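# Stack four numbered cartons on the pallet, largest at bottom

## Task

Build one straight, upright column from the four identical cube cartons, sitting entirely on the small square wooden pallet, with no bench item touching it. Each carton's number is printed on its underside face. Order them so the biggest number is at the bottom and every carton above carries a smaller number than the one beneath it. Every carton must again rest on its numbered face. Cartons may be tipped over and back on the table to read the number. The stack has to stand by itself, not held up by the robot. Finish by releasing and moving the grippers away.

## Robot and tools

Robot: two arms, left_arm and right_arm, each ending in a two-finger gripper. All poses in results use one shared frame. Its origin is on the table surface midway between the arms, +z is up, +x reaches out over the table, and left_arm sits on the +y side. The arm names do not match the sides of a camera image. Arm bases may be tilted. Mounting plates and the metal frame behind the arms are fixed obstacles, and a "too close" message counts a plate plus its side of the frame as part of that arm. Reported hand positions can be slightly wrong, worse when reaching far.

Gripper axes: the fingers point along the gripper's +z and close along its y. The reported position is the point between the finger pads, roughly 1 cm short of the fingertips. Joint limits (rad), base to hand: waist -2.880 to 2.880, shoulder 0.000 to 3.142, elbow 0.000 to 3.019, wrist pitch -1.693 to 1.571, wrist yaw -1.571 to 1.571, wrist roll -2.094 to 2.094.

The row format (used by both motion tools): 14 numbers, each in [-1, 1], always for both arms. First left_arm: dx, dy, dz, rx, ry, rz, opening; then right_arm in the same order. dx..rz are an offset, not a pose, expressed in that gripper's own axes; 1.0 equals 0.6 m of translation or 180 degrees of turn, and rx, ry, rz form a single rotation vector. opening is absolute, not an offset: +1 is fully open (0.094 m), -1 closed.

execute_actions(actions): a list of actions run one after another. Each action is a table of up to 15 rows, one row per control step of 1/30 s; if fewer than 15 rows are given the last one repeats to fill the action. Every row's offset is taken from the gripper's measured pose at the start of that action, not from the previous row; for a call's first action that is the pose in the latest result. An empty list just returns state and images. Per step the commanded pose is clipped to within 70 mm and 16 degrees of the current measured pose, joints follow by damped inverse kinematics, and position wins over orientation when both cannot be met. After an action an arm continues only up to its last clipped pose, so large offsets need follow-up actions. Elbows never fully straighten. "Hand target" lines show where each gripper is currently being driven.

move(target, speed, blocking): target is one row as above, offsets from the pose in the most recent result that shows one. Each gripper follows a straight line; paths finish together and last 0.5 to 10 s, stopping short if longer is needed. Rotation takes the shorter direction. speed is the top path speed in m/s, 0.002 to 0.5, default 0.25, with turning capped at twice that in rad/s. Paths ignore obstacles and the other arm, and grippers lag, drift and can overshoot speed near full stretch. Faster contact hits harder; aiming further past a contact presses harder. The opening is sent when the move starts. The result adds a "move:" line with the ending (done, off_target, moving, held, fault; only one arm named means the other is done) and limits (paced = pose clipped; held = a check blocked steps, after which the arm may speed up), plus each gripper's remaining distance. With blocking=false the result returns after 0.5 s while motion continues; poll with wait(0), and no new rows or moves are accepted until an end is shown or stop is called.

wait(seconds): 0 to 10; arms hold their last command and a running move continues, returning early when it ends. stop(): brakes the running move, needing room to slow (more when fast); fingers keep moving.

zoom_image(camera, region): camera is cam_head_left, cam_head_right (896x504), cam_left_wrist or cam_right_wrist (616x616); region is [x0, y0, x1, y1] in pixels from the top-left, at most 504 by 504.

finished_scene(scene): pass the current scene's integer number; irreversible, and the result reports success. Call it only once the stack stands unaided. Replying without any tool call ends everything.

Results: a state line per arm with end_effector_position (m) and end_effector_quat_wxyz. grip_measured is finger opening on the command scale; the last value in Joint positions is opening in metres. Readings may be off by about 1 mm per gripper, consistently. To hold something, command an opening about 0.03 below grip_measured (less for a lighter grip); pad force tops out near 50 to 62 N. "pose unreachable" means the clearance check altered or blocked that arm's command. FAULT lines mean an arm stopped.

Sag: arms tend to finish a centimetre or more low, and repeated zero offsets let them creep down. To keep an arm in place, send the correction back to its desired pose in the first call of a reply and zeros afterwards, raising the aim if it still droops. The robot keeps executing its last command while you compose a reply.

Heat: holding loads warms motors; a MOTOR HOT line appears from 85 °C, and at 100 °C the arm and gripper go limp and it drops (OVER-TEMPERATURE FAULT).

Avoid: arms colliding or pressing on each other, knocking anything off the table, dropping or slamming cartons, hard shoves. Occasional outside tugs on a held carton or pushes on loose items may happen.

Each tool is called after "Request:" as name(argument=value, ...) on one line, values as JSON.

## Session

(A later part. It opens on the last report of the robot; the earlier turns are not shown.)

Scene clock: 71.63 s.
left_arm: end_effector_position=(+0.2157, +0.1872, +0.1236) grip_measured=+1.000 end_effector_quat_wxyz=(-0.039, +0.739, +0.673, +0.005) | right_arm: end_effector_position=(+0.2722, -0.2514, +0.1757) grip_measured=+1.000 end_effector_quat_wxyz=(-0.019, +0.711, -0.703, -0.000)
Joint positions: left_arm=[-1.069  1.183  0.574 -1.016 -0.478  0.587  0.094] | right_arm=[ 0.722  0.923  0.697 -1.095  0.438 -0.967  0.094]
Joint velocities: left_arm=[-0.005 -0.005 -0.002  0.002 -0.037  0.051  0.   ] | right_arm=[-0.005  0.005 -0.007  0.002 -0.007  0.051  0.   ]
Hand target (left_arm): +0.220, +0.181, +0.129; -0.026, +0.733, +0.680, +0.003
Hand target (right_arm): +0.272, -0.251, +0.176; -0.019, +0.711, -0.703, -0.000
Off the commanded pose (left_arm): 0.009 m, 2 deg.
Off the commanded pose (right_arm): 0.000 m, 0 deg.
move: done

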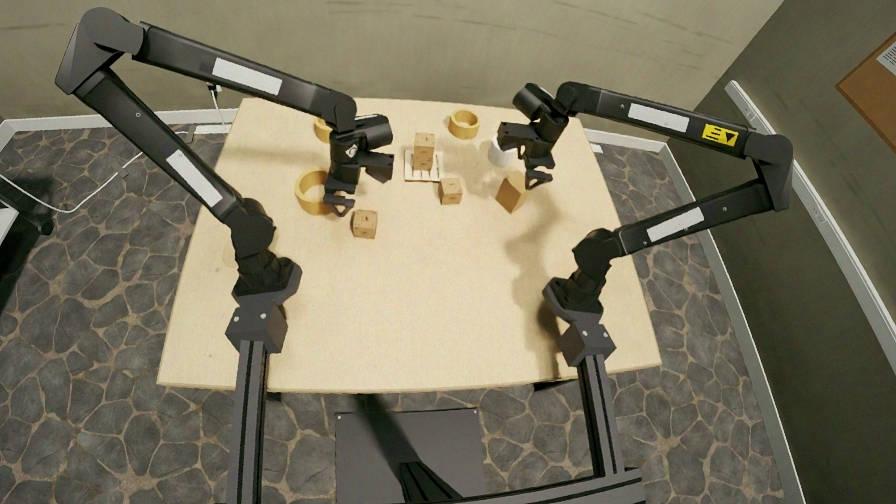

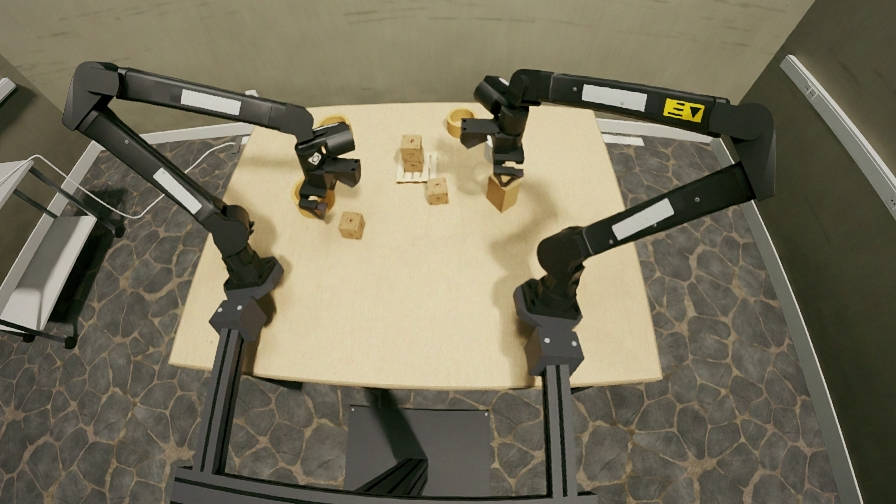

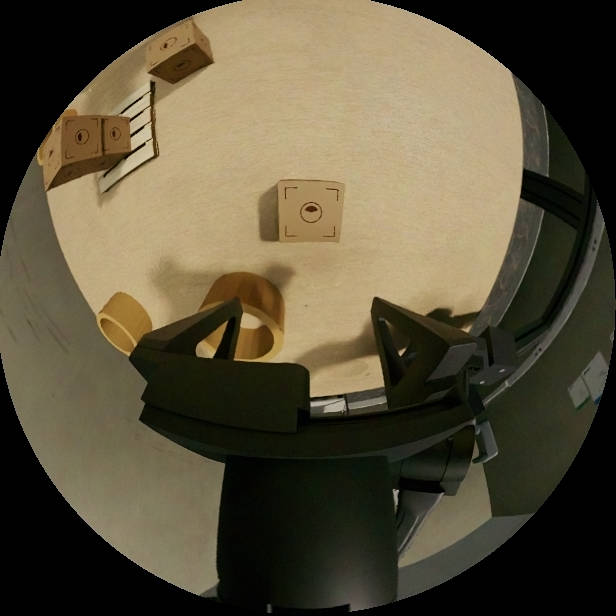

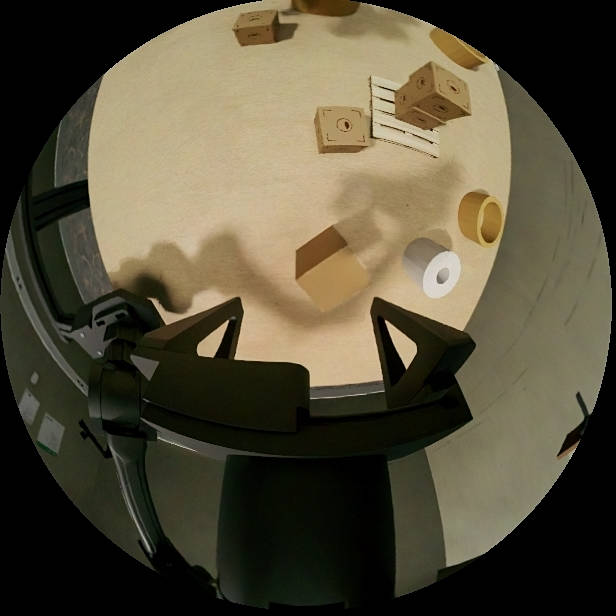

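Request:
move(target=[-0.075,-0.01,0.06,-0.017,-0.018,0,1,0,0,0,0,0,0,1], speed=0.12)

Scene clock: 72.70 s.
left_arm: end_effector_position=(+0.2043, +0.1490, +0.0856) grip_measured=+1.000 end_effector_quat_wxyz=(-0.005, +0.740, +0.673, +0.001) | right_arm: end_effector_position=(+0.2722, -0.2514, +0.1757) grip_measured=+1.000 end_effector_quat_wxyz=(-0.019, +0.711, -0.703, -0.000)
Joint positions: left_arm=[-1.104  1.339  0.542 -0.77  -0.488  0.584  0.094] | right_arm=[ 0.722  0.923  0.697 -1.095  0.438 -0.967  0.094]
Joint velocities: left_arm=[-0.005 -0.005 -0.007  0.017 -0.037 -0.037  0.   ] | right_arm=[-0.005  0.005 -0.007  0.002 -0.051 -0.022  0.   ]
Hand target (left_arm): +0.204, +0.145, +0.085; -0.000, +0.739, +0.673, +0.002
Hand target (right_arm): +0.272, -0.251, +0.176; -0.019, +0.711, -0.703, -0.000
Off the commanded pose (left_arm): 0.004 m, 1 deg.
Off the commanded pose (right_arm): 0.000 m, 0 deg.
move: done

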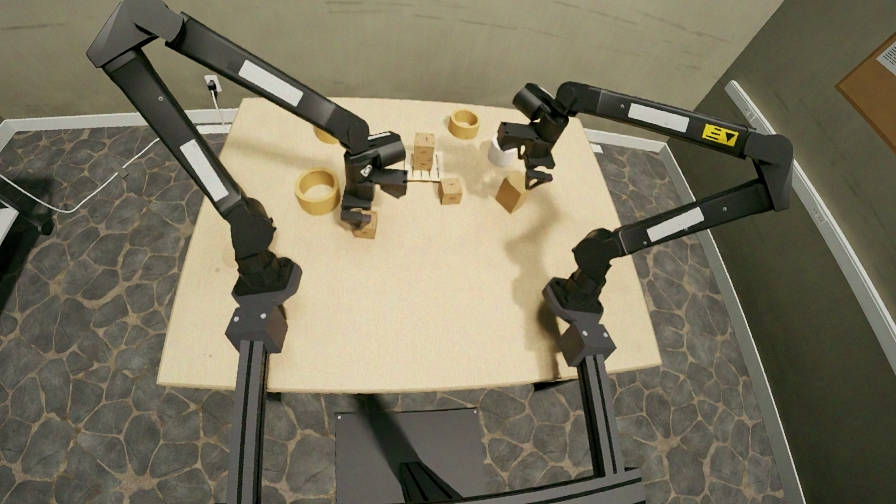

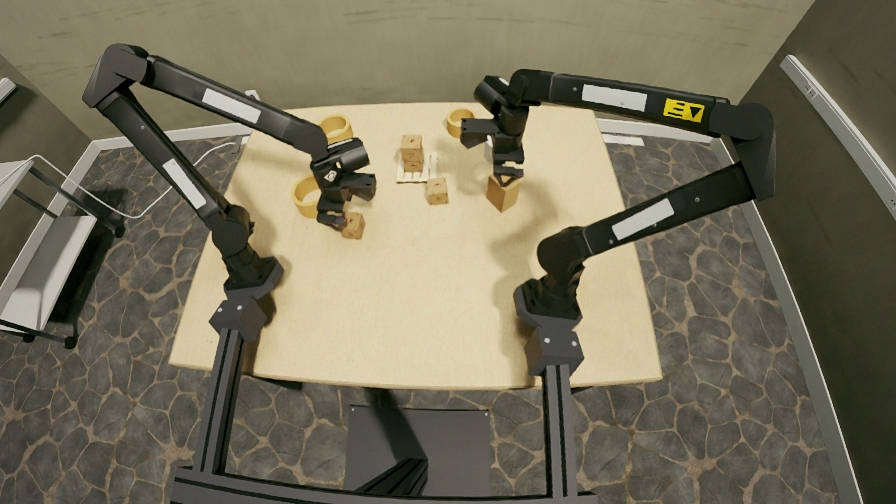

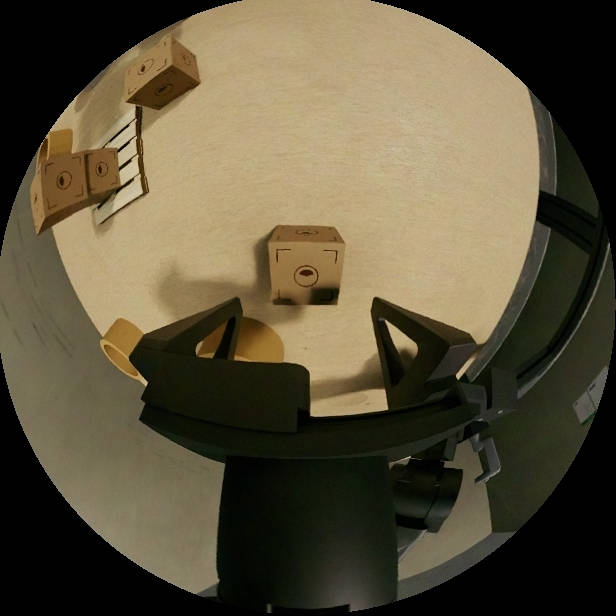

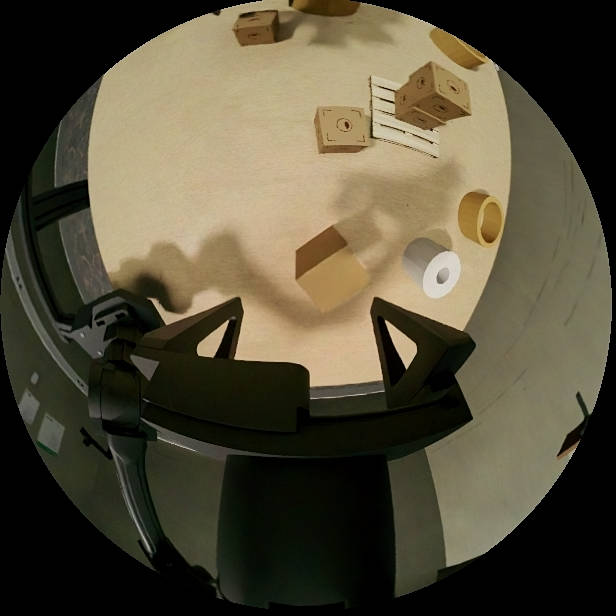

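Request:
move(target=[-0.008,0,0.092,0,0,0,1,0,0,0,0,0,0,1], speed=0.1)

Request:
execute_actions(actions=[[[0,0,0,0,0,0,0.08,0,0,0,0,0,0,1]]])

Request:
move(target=[-0.03,0.1,-0.3,0,0,-0.015,0.08,0,0,0,0,0,0,1])

Scene clock: 73.80 s.
left_arm: end_effector_position=(+0.2029, +0.1446, +0.0332) grip_measured=+1.000 end_effector_quat_wxyz=(-0.004, +0.737, +0.675, +0.002) | right_arm: end_effector_position=(+0.2722, -0.2514, +0.1757) grip_measured=+1.000 end_effector_quat_wxyz=(-0.019, +0.711, -0.703, -0.000)
Joint positions: left_arm=[-1.026  1.493  0.501 -0.532 -0.488  0.666  0.094] | right_arm=[ 0.722  0.923  0.697 -1.095  0.438 -0.967  0.094]
Joint velocities: left_arm=[ 0.005 -0.005  0.007  0.002  0.022  0.007  0.   ] | right_arm=[-0.015 -0.005 -0.007  0.002  0.051 -0.051  0.   ]
Hand target (left_arm): +0.203, +0.144, +0.030; -0.005, +0.740, +0.673, +0.001
Hand target (right_arm): +0.272, -0.251, +0.176; -0.019, +0.711, -0.703, -0.000
Off the commanded pose (left_arm): 0.003 m, 0 deg.
Off the commanded pose (right_arm): 0.000 m, 0 deg.
move: done

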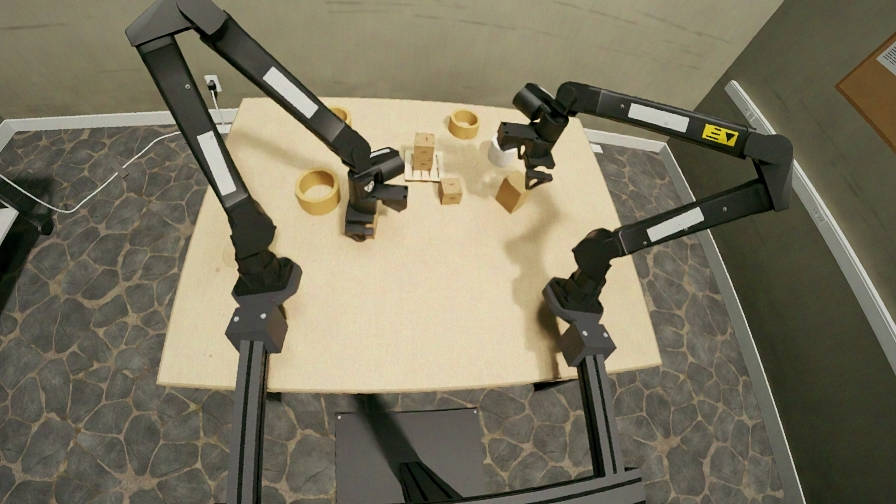

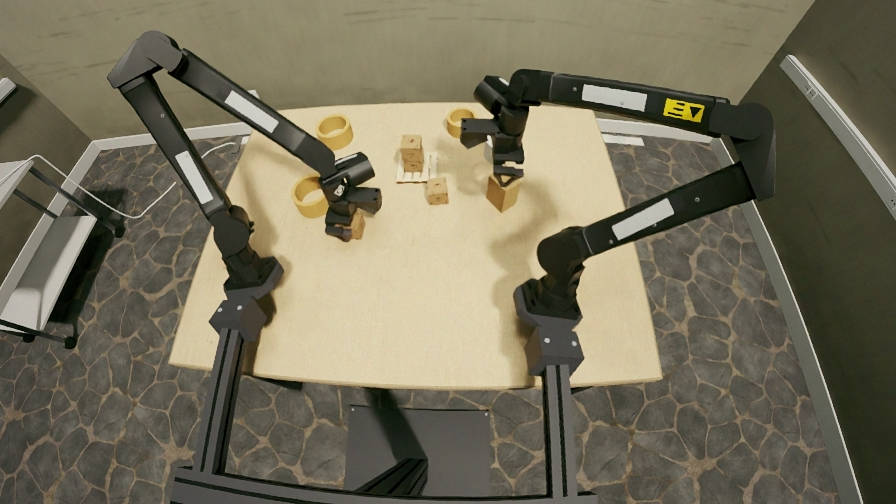

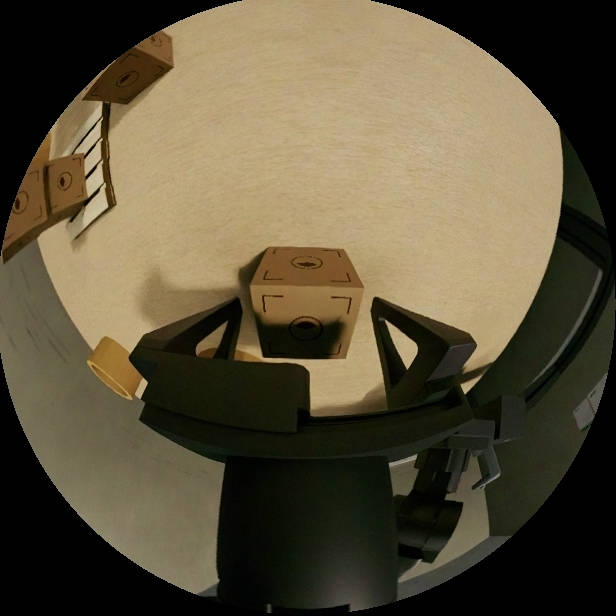

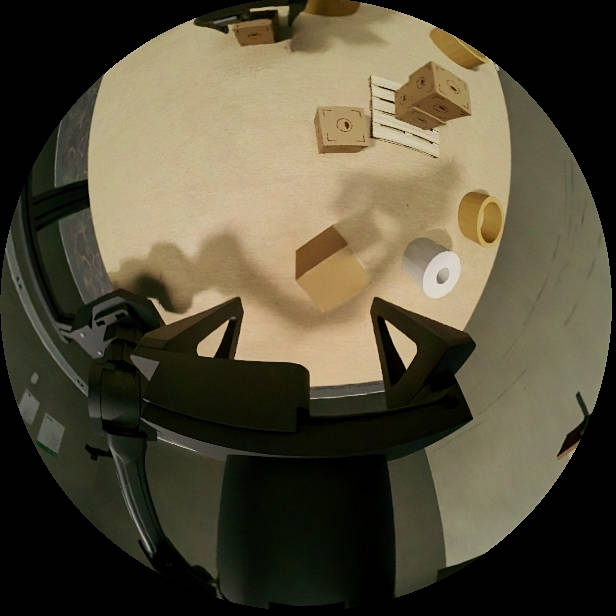

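Scene clock: 74.30 s.
left_arm: end_effector_position=(+0.2029, +0.1446, +0.0332) grip_measured=+0.143 end_effector_quat_wxyz=(-0.004, +0.737, +0.675, +0.002) | right_arm: end_effector_position=(+0.2722, -0.2514, +0.1757) grip_measured=+1.000 end_effector_quat_wxyz=(-0.019, +0.711, -0.703, -0.000)
Joint positions: left_arm=[-1.026  1.493  0.501 -0.532 -0.487  0.666  0.054] | right_arm=[ 0.722  0.923  0.697 -1.095  0.438 -0.967  0.094]
Joint velocities: left_arm=[-0.005 -0.005 -0.007 -0.002 -0.022 -0.037  0.   ] | right_arm=[ 0.015 -0.015  0.002  0.017 -0.007 -0.007  0.   ]
Hand target (left_arm): +0.203, +0.145, +0.033; -0.004, +0.737, +0.675, +0.002
Hand target (right_arm): +0.272, -0.251, +0.176; -0.019, +0.711, -0.703, -0.000
Off the commanded pose (left_arm): 0.000 m, 0 deg.
Off the commanded pose (right_arm): 0.000 m, 0 deg.

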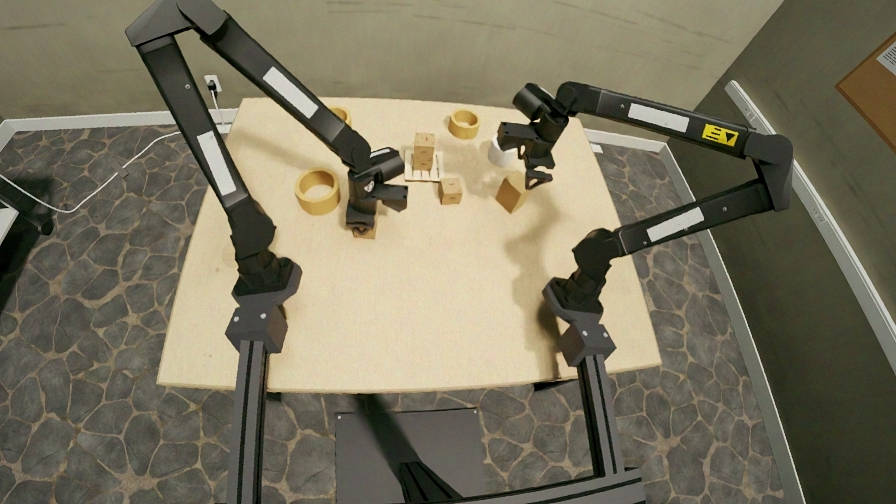

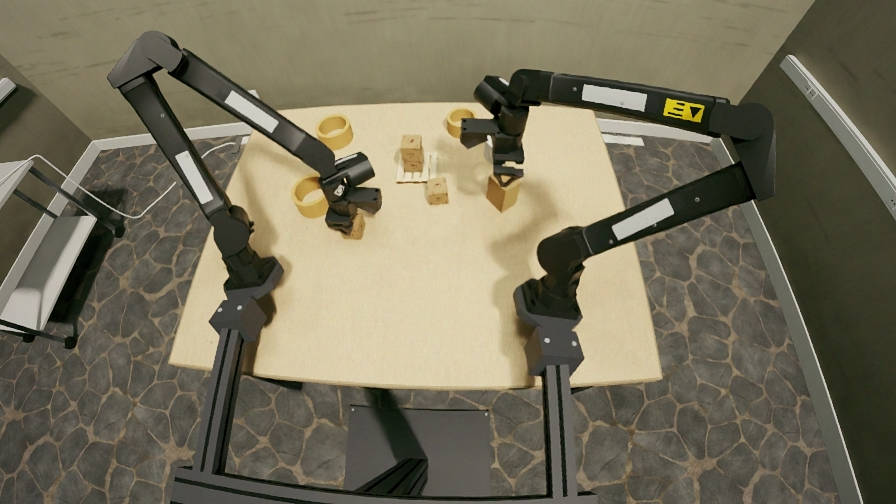

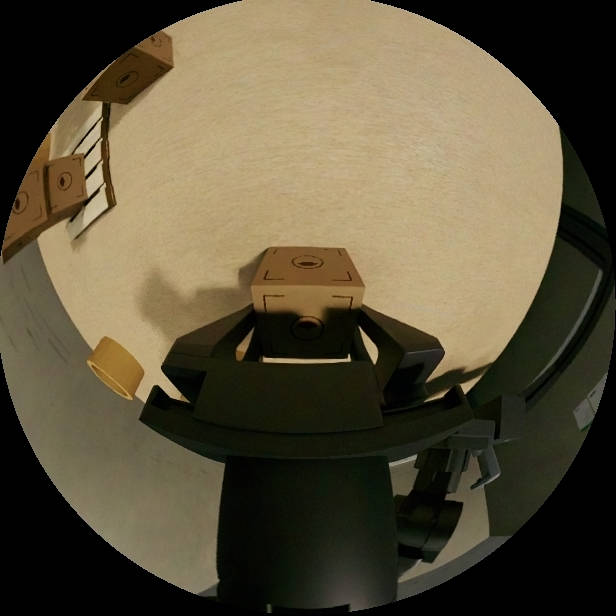

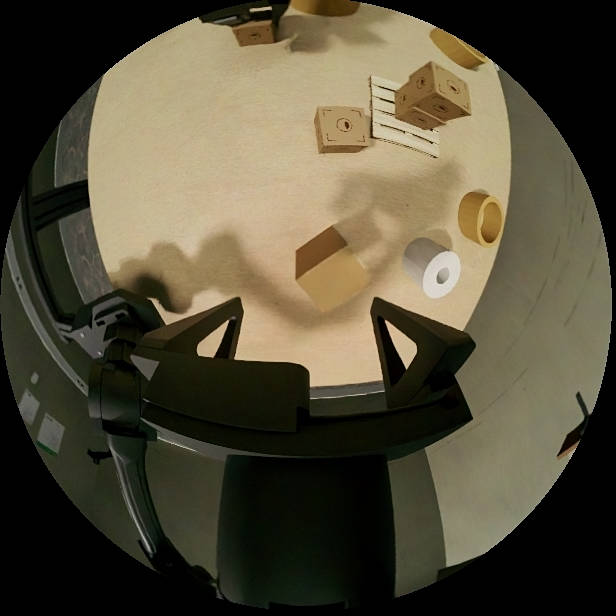

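Scene clock: 75.53 s.
left_arm: end_effector_position=(+0.2542, +0.1281, +0.1999) grip_measured=+0.143 end_effector_quat_wxyz=(-0.019, +0.729, +0.685, +0.007) | right_arm: end_effector_position=(+0.2722, -0.2514, +0.1757) grip_measured=+1.000 end_effector_quat_wxyz=(-0.019, +0.711, -0.703, -0.000)
Joint positions: left_arm=[-1.181  1.258  0.845 -1.229 -0.487  0.448  0.054] | right_arm=[ 0.722  0.923  0.697 -1.095  0.438 -0.967  0.094]
Joint velocities: left_arm=[-0.005 -0.005  0.012 -0.012 -0.066 -0.037  0.   ] | right_arm=[-0.015 -0.005  0.012  0.007  0.066 -0.037  0.   ]
Hand target (left_arm): +0.262, +0.121, +0.213; -0.004, +0.721, +0.693, +0.003
Hand target (right_arm): +0.272, -0.251, +0.176; -0.019, +0.711, -0.703, -0.000
Off the commanded pose (left_arm): 0.017 m, 2 deg.
Off the commanded pose (right_arm): 0.000 m, 0 deg.
move: off_target (left_arm)

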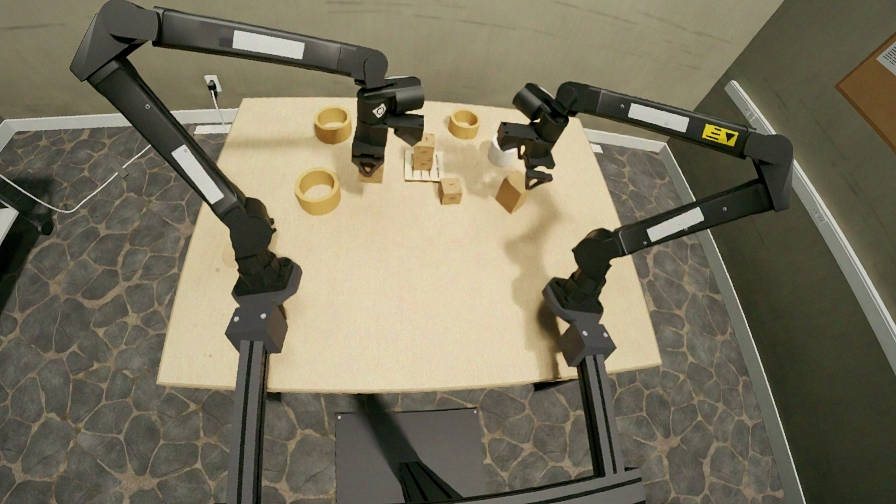

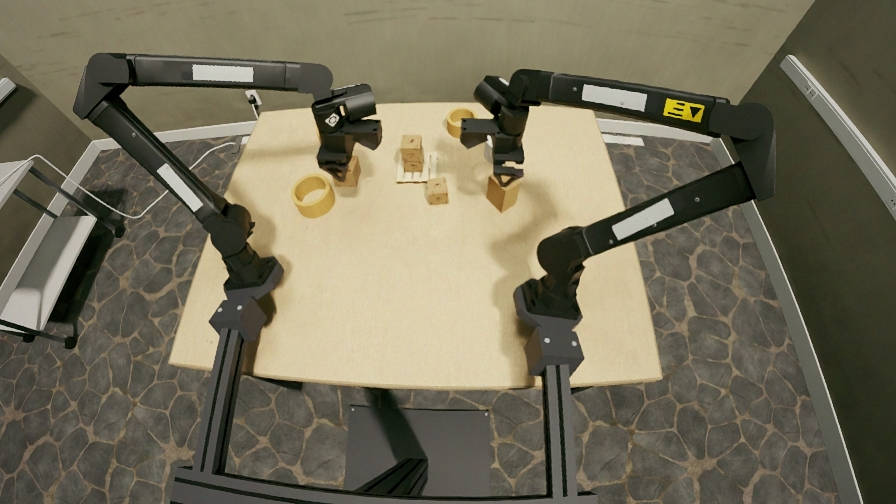

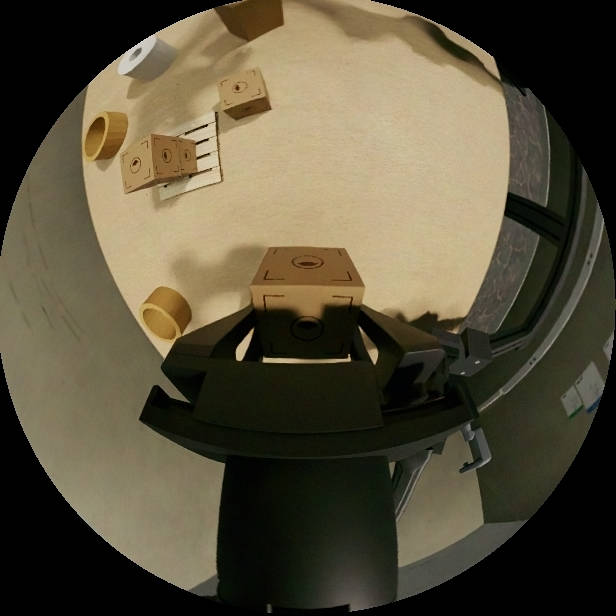

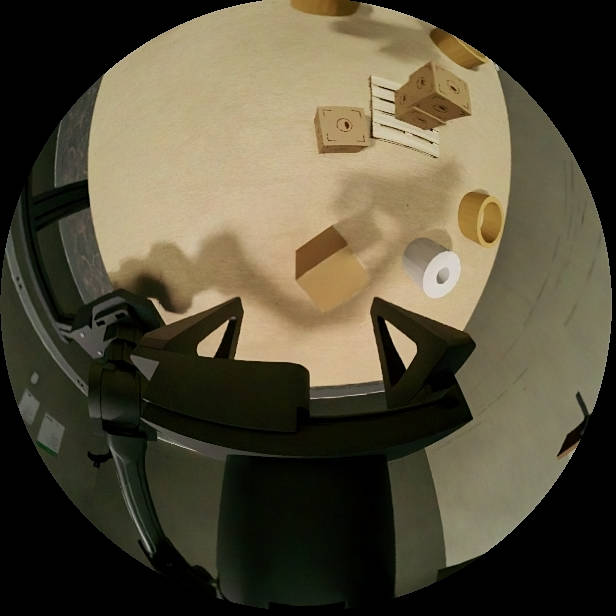

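Request:
move(target=[-0.215,0.305,-0.02,-0.006,-0.012,-0.005,0.08,0.12,0.12,-0.03,0,0,0,1])

Scene clock: 77.10 s.
left_arm: end_effector_position=(+0.4186, -0.0057, +0.1979) grip_measured=+0.143 end_effector_quat_wxyz=(-0.006, +0.722, +0.691, +0.002) | right_arm: end_effector_position=(+0.2043, -0.3196, +0.1915) grip_measured=+1.000 end_effector_quat_wxyz=(-0.027, +0.708, -0.706, +0.001)
Joint positions: left_arm=[-1.007  1.689  1.423 -1.253 -0.485  0.641  0.054] | right_arm=[ 0.674  0.553  0.552 -1.281  0.423 -1.014  0.094]
Joint velocities: left_arm=[-0.015 -0.005 -0.012 -0.012 -0.007  0.022 -0.   ] | right_arm=[-0.005 -0.015 -0.002 -0.012 -0.022 -0.022  0.   ]
Hand target (left_arm): +0.429, -0.012, +0.204; +0.001, +0.723, +0.691, -0.001
Hand target (right_arm): +0.200, -0.323, +0.188; -0.019, +0.711, -0.703, -0.000
Off the commanded pose (left_arm): 0.014 m, 1 deg.
Off the commanded pose (right_arm): 0.007 m, 1 deg.
move: off_target (left_arm)

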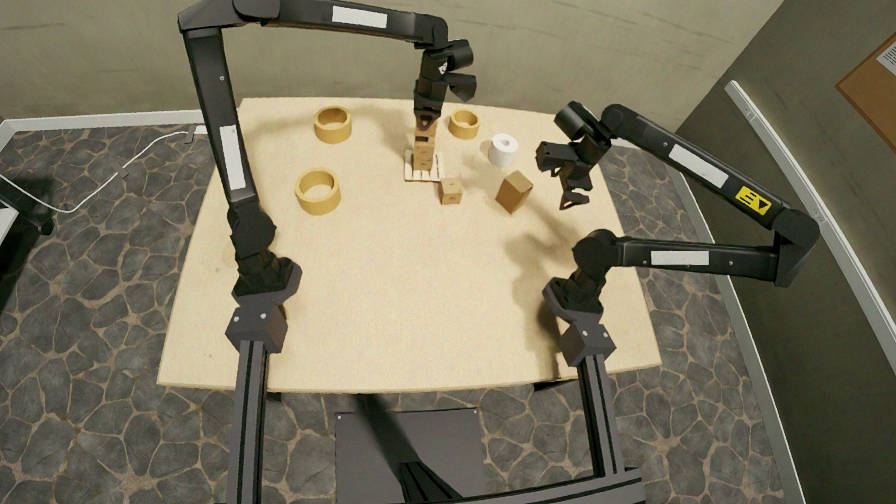

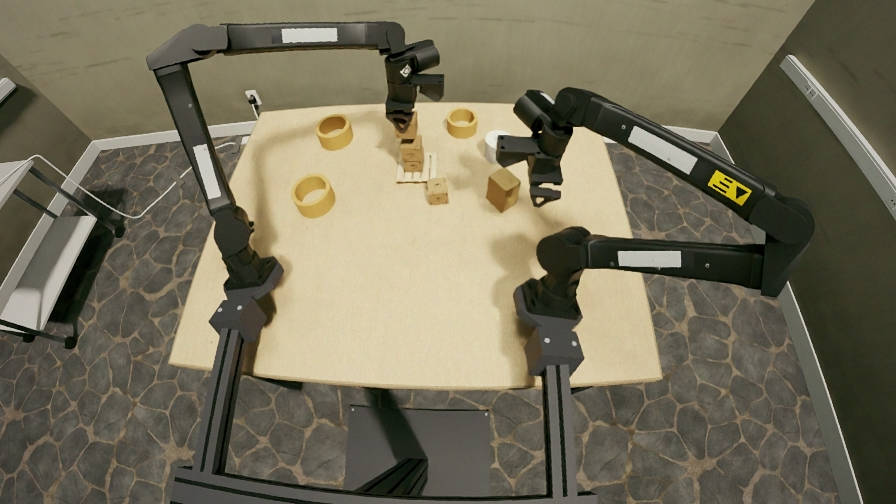

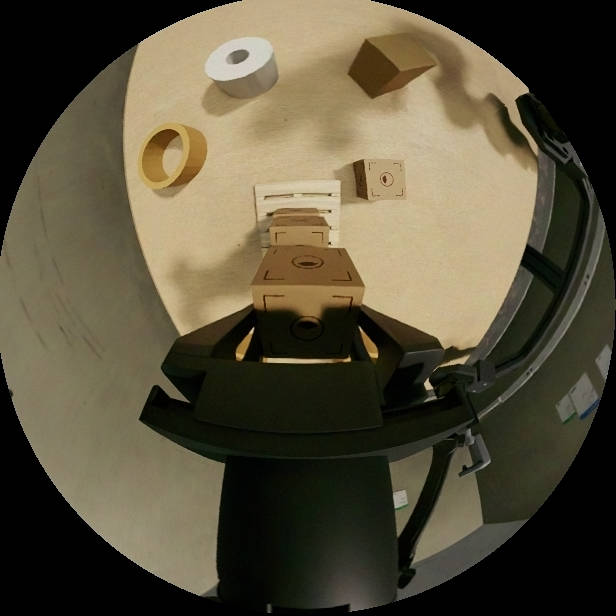

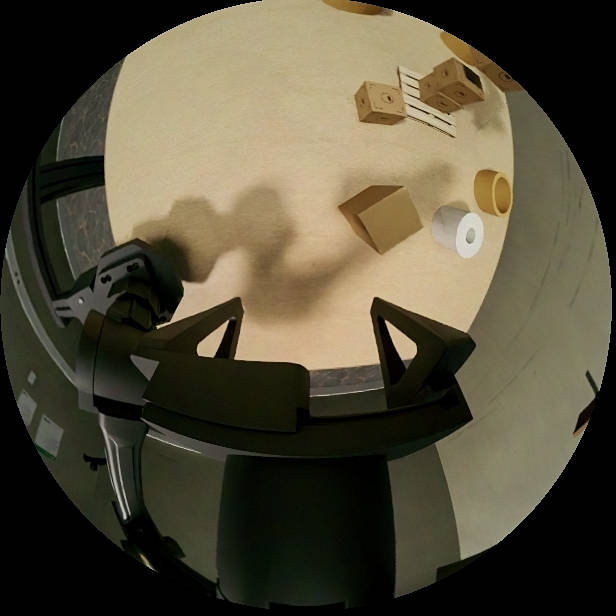

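Descend toward target, stopping just above.

Request:
move(target=[-0.011,0.017,0.065,-0.003,-0.003,0,0.08,0,0,0,0,0,0,1], speed=0.06)

Request:
zoom_image(camera="cam_head_left", region=[370,90,480,190])

Scene clock: 78.33 s.
left_arm: end_effector_position=(+0.4255, -0.0100, +0.1640) grip_measured=+0.143 end_effector_quat_wxyz=(+0.000, +0.720, +0.694, +0.002) | right_arm: end_effector_position=(+0.2043, -0.3196, +0.1915) grip_measured=+1.000 end_effector_quat_wxyz=(-0.027, +0.708, -0.706, +0.001)
Joint positions: left_arm=[-0.972  1.723  1.391 -1.154 -0.485  0.681  0.054] | right_arm=[ 0.674  0.553  0.552 -1.281  0.423 -1.015  0.094]
Joint velocities: left_arm=[-0.005 -0.005  0.002  0.002 -0.022  0.037 -0.002] | right_arm=[ 0.015  0.005 -0.002 -0.002  0.051 -0.007  0.   ]
Hand target (left_arm): +0.428, -0.013, +0.159; +0.000, +0.722, +0.692, +0.002
Hand target (right_arm): +0.204, -0.320, +0.192; -0.027, +0.708, -0.706, +0.001
Off the commanded pose (left_arm): 0.006 m, 0 deg.
Off the commanded pose (right_arm): 0.000 m, 0 deg.
move: done

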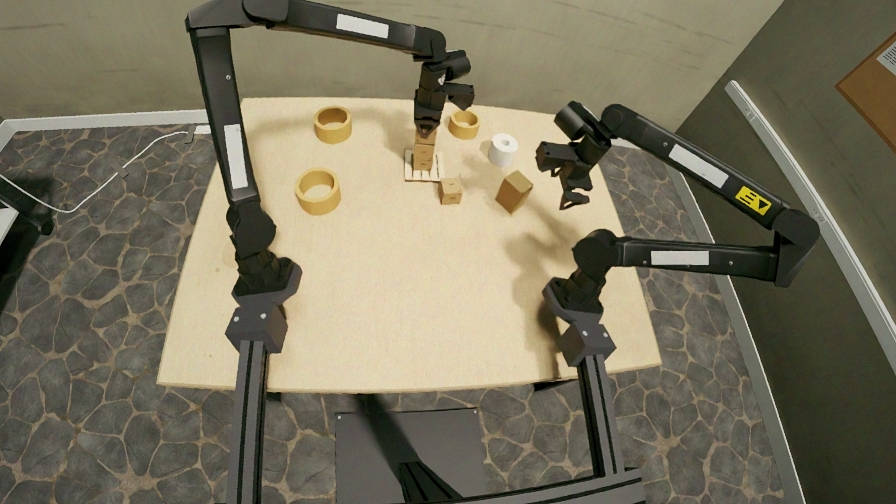

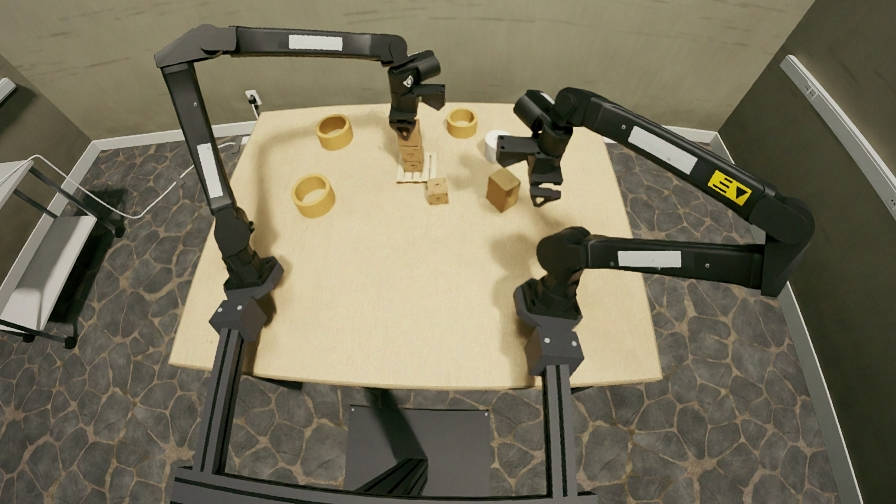

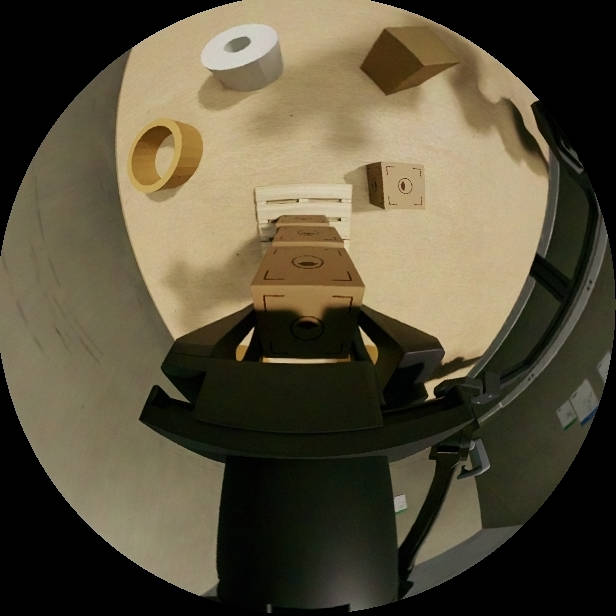

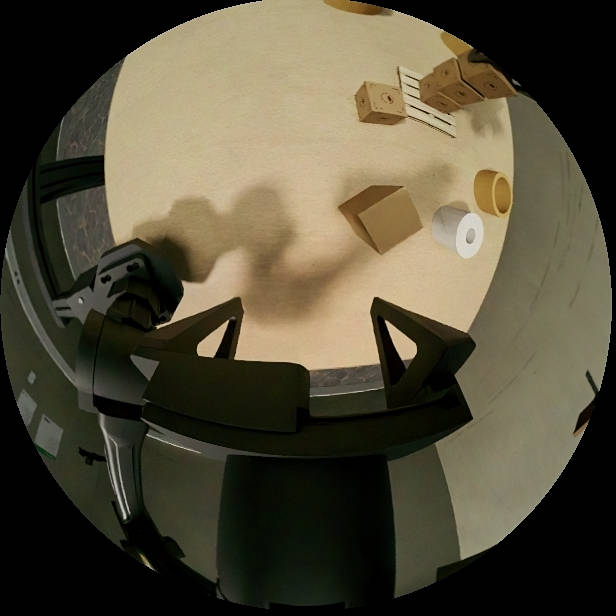

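Region (370, 90, 480, 190) of cam_head_left's 896x504 image, scaled by 4.582, with more detail than that image has; it fills the top 458 rows of this view, and the rest is white.

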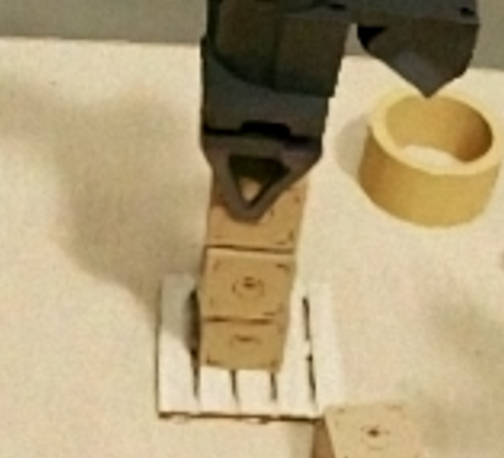

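Request:
move(target=[-0.005,0.006,0.03,0,0,0,0.08,0,0,0,0,0,0,1], speed=0.04)

Request:
zoom_image(camera="cam_head_left", region=[370,90,480,190])

Scene clock: 79.23 s.
left_arm: end_effector_position=(+0.4279, -0.0112, +0.1569) grip_measured=+0.143 end_effector_quat_wxyz=(+0.005, +0.717, +0.697, +0.002) | right_arm: end_effector_position=(+0.2043, -0.3196, +0.1915) grip_measured=+1.000 end_effector_quat_wxyz=(-0.027, +0.708, -0.706, +0.001)
Joint positions: left_arm=[-0.963  1.729  1.382 -1.124 -0.485  0.688  0.054] | right_arm=[ 0.674  0.553  0.552 -1.281  0.423 -1.015  0.094]
Joint velocities: left_arm=[-0.005 -0.005 -0.012 -0.002 -0.051 -0.022 -0.   ] | right_arm=[-0.015 -0.005 -0.002  0.007  0.095  0.007  0.   ]
Hand target (left_arm): +0.429, -0.013, +0.146; +0.000, +0.720, +0.694, +0.002
Hand target (right_arm): +0.204, -0.320, +0.192; -0.027, +0.708, -0.706, +0.001
Off the commanded pose (left_arm): 0.011 m, 1 deg.
Off the commanded pose (right_arm): 0.000 m, 0 deg.
move: off_target (left_arm)

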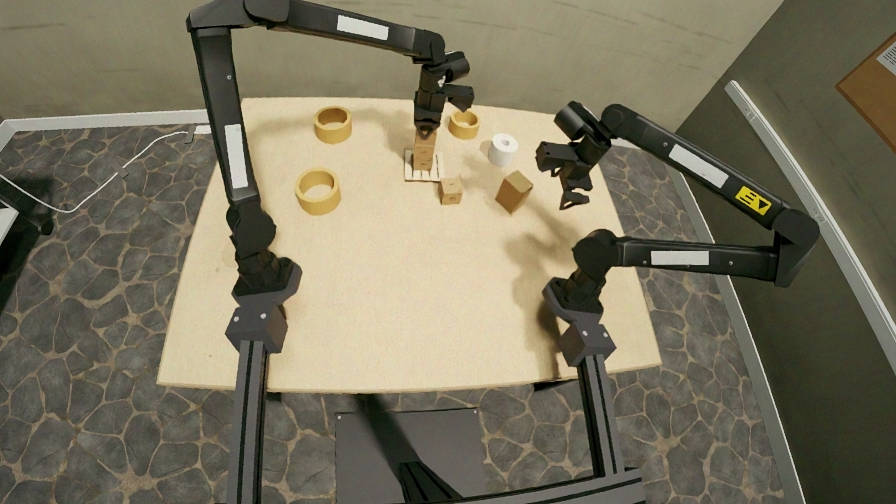

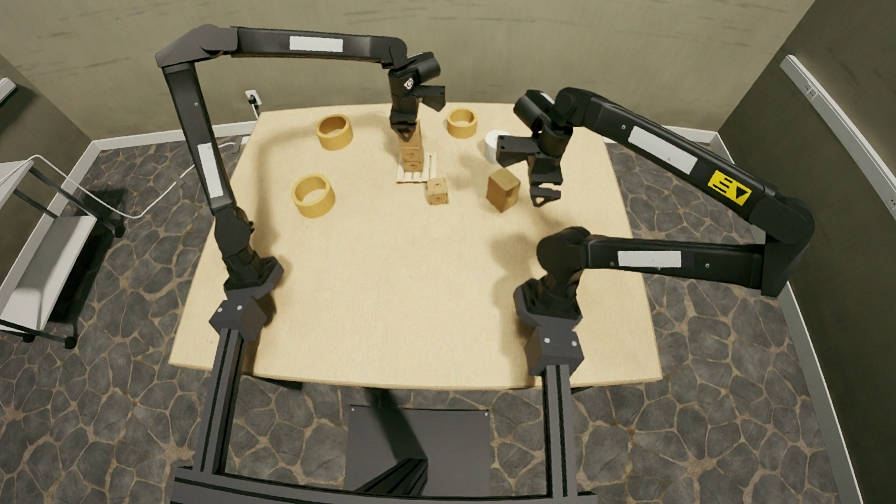

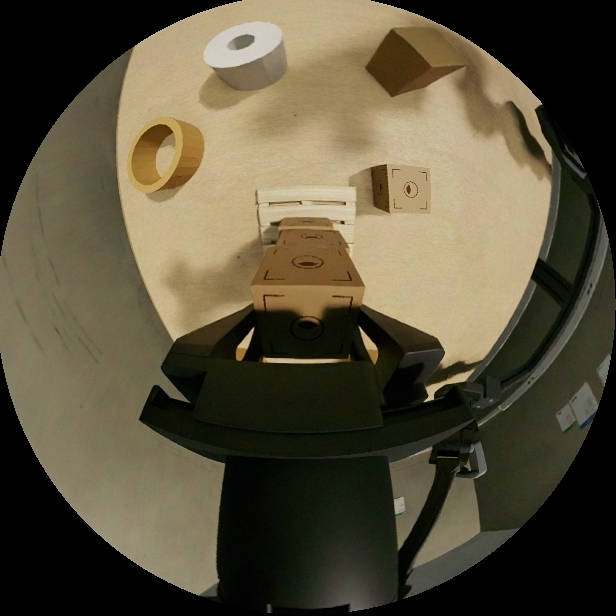

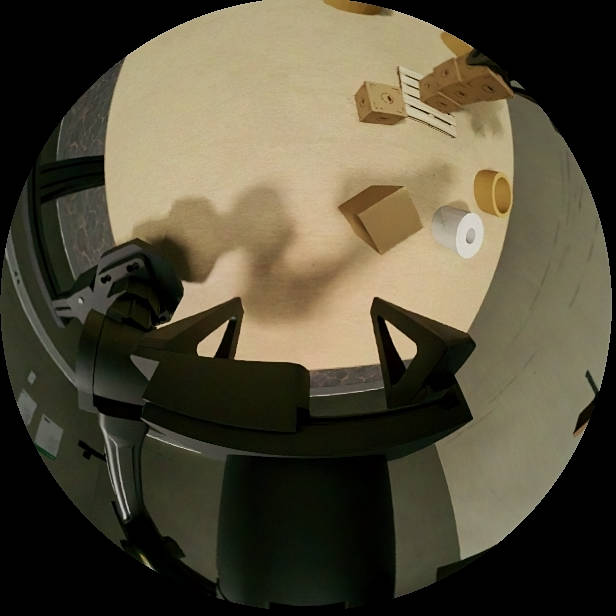

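Region (370, 90, 480, 190) of cam_head_left's 896x504 image, scaled by 4.582, with more detail than that image has; it fills the top 458 rows of this view, and the rest is white.

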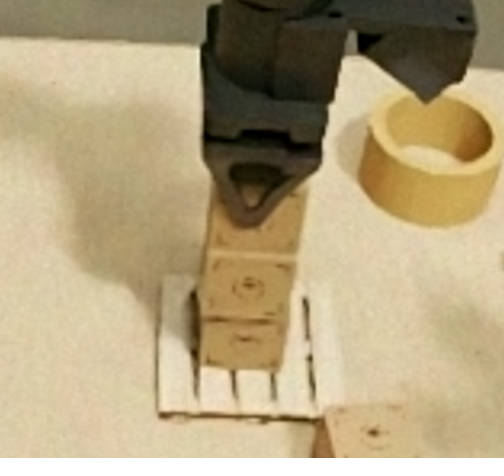

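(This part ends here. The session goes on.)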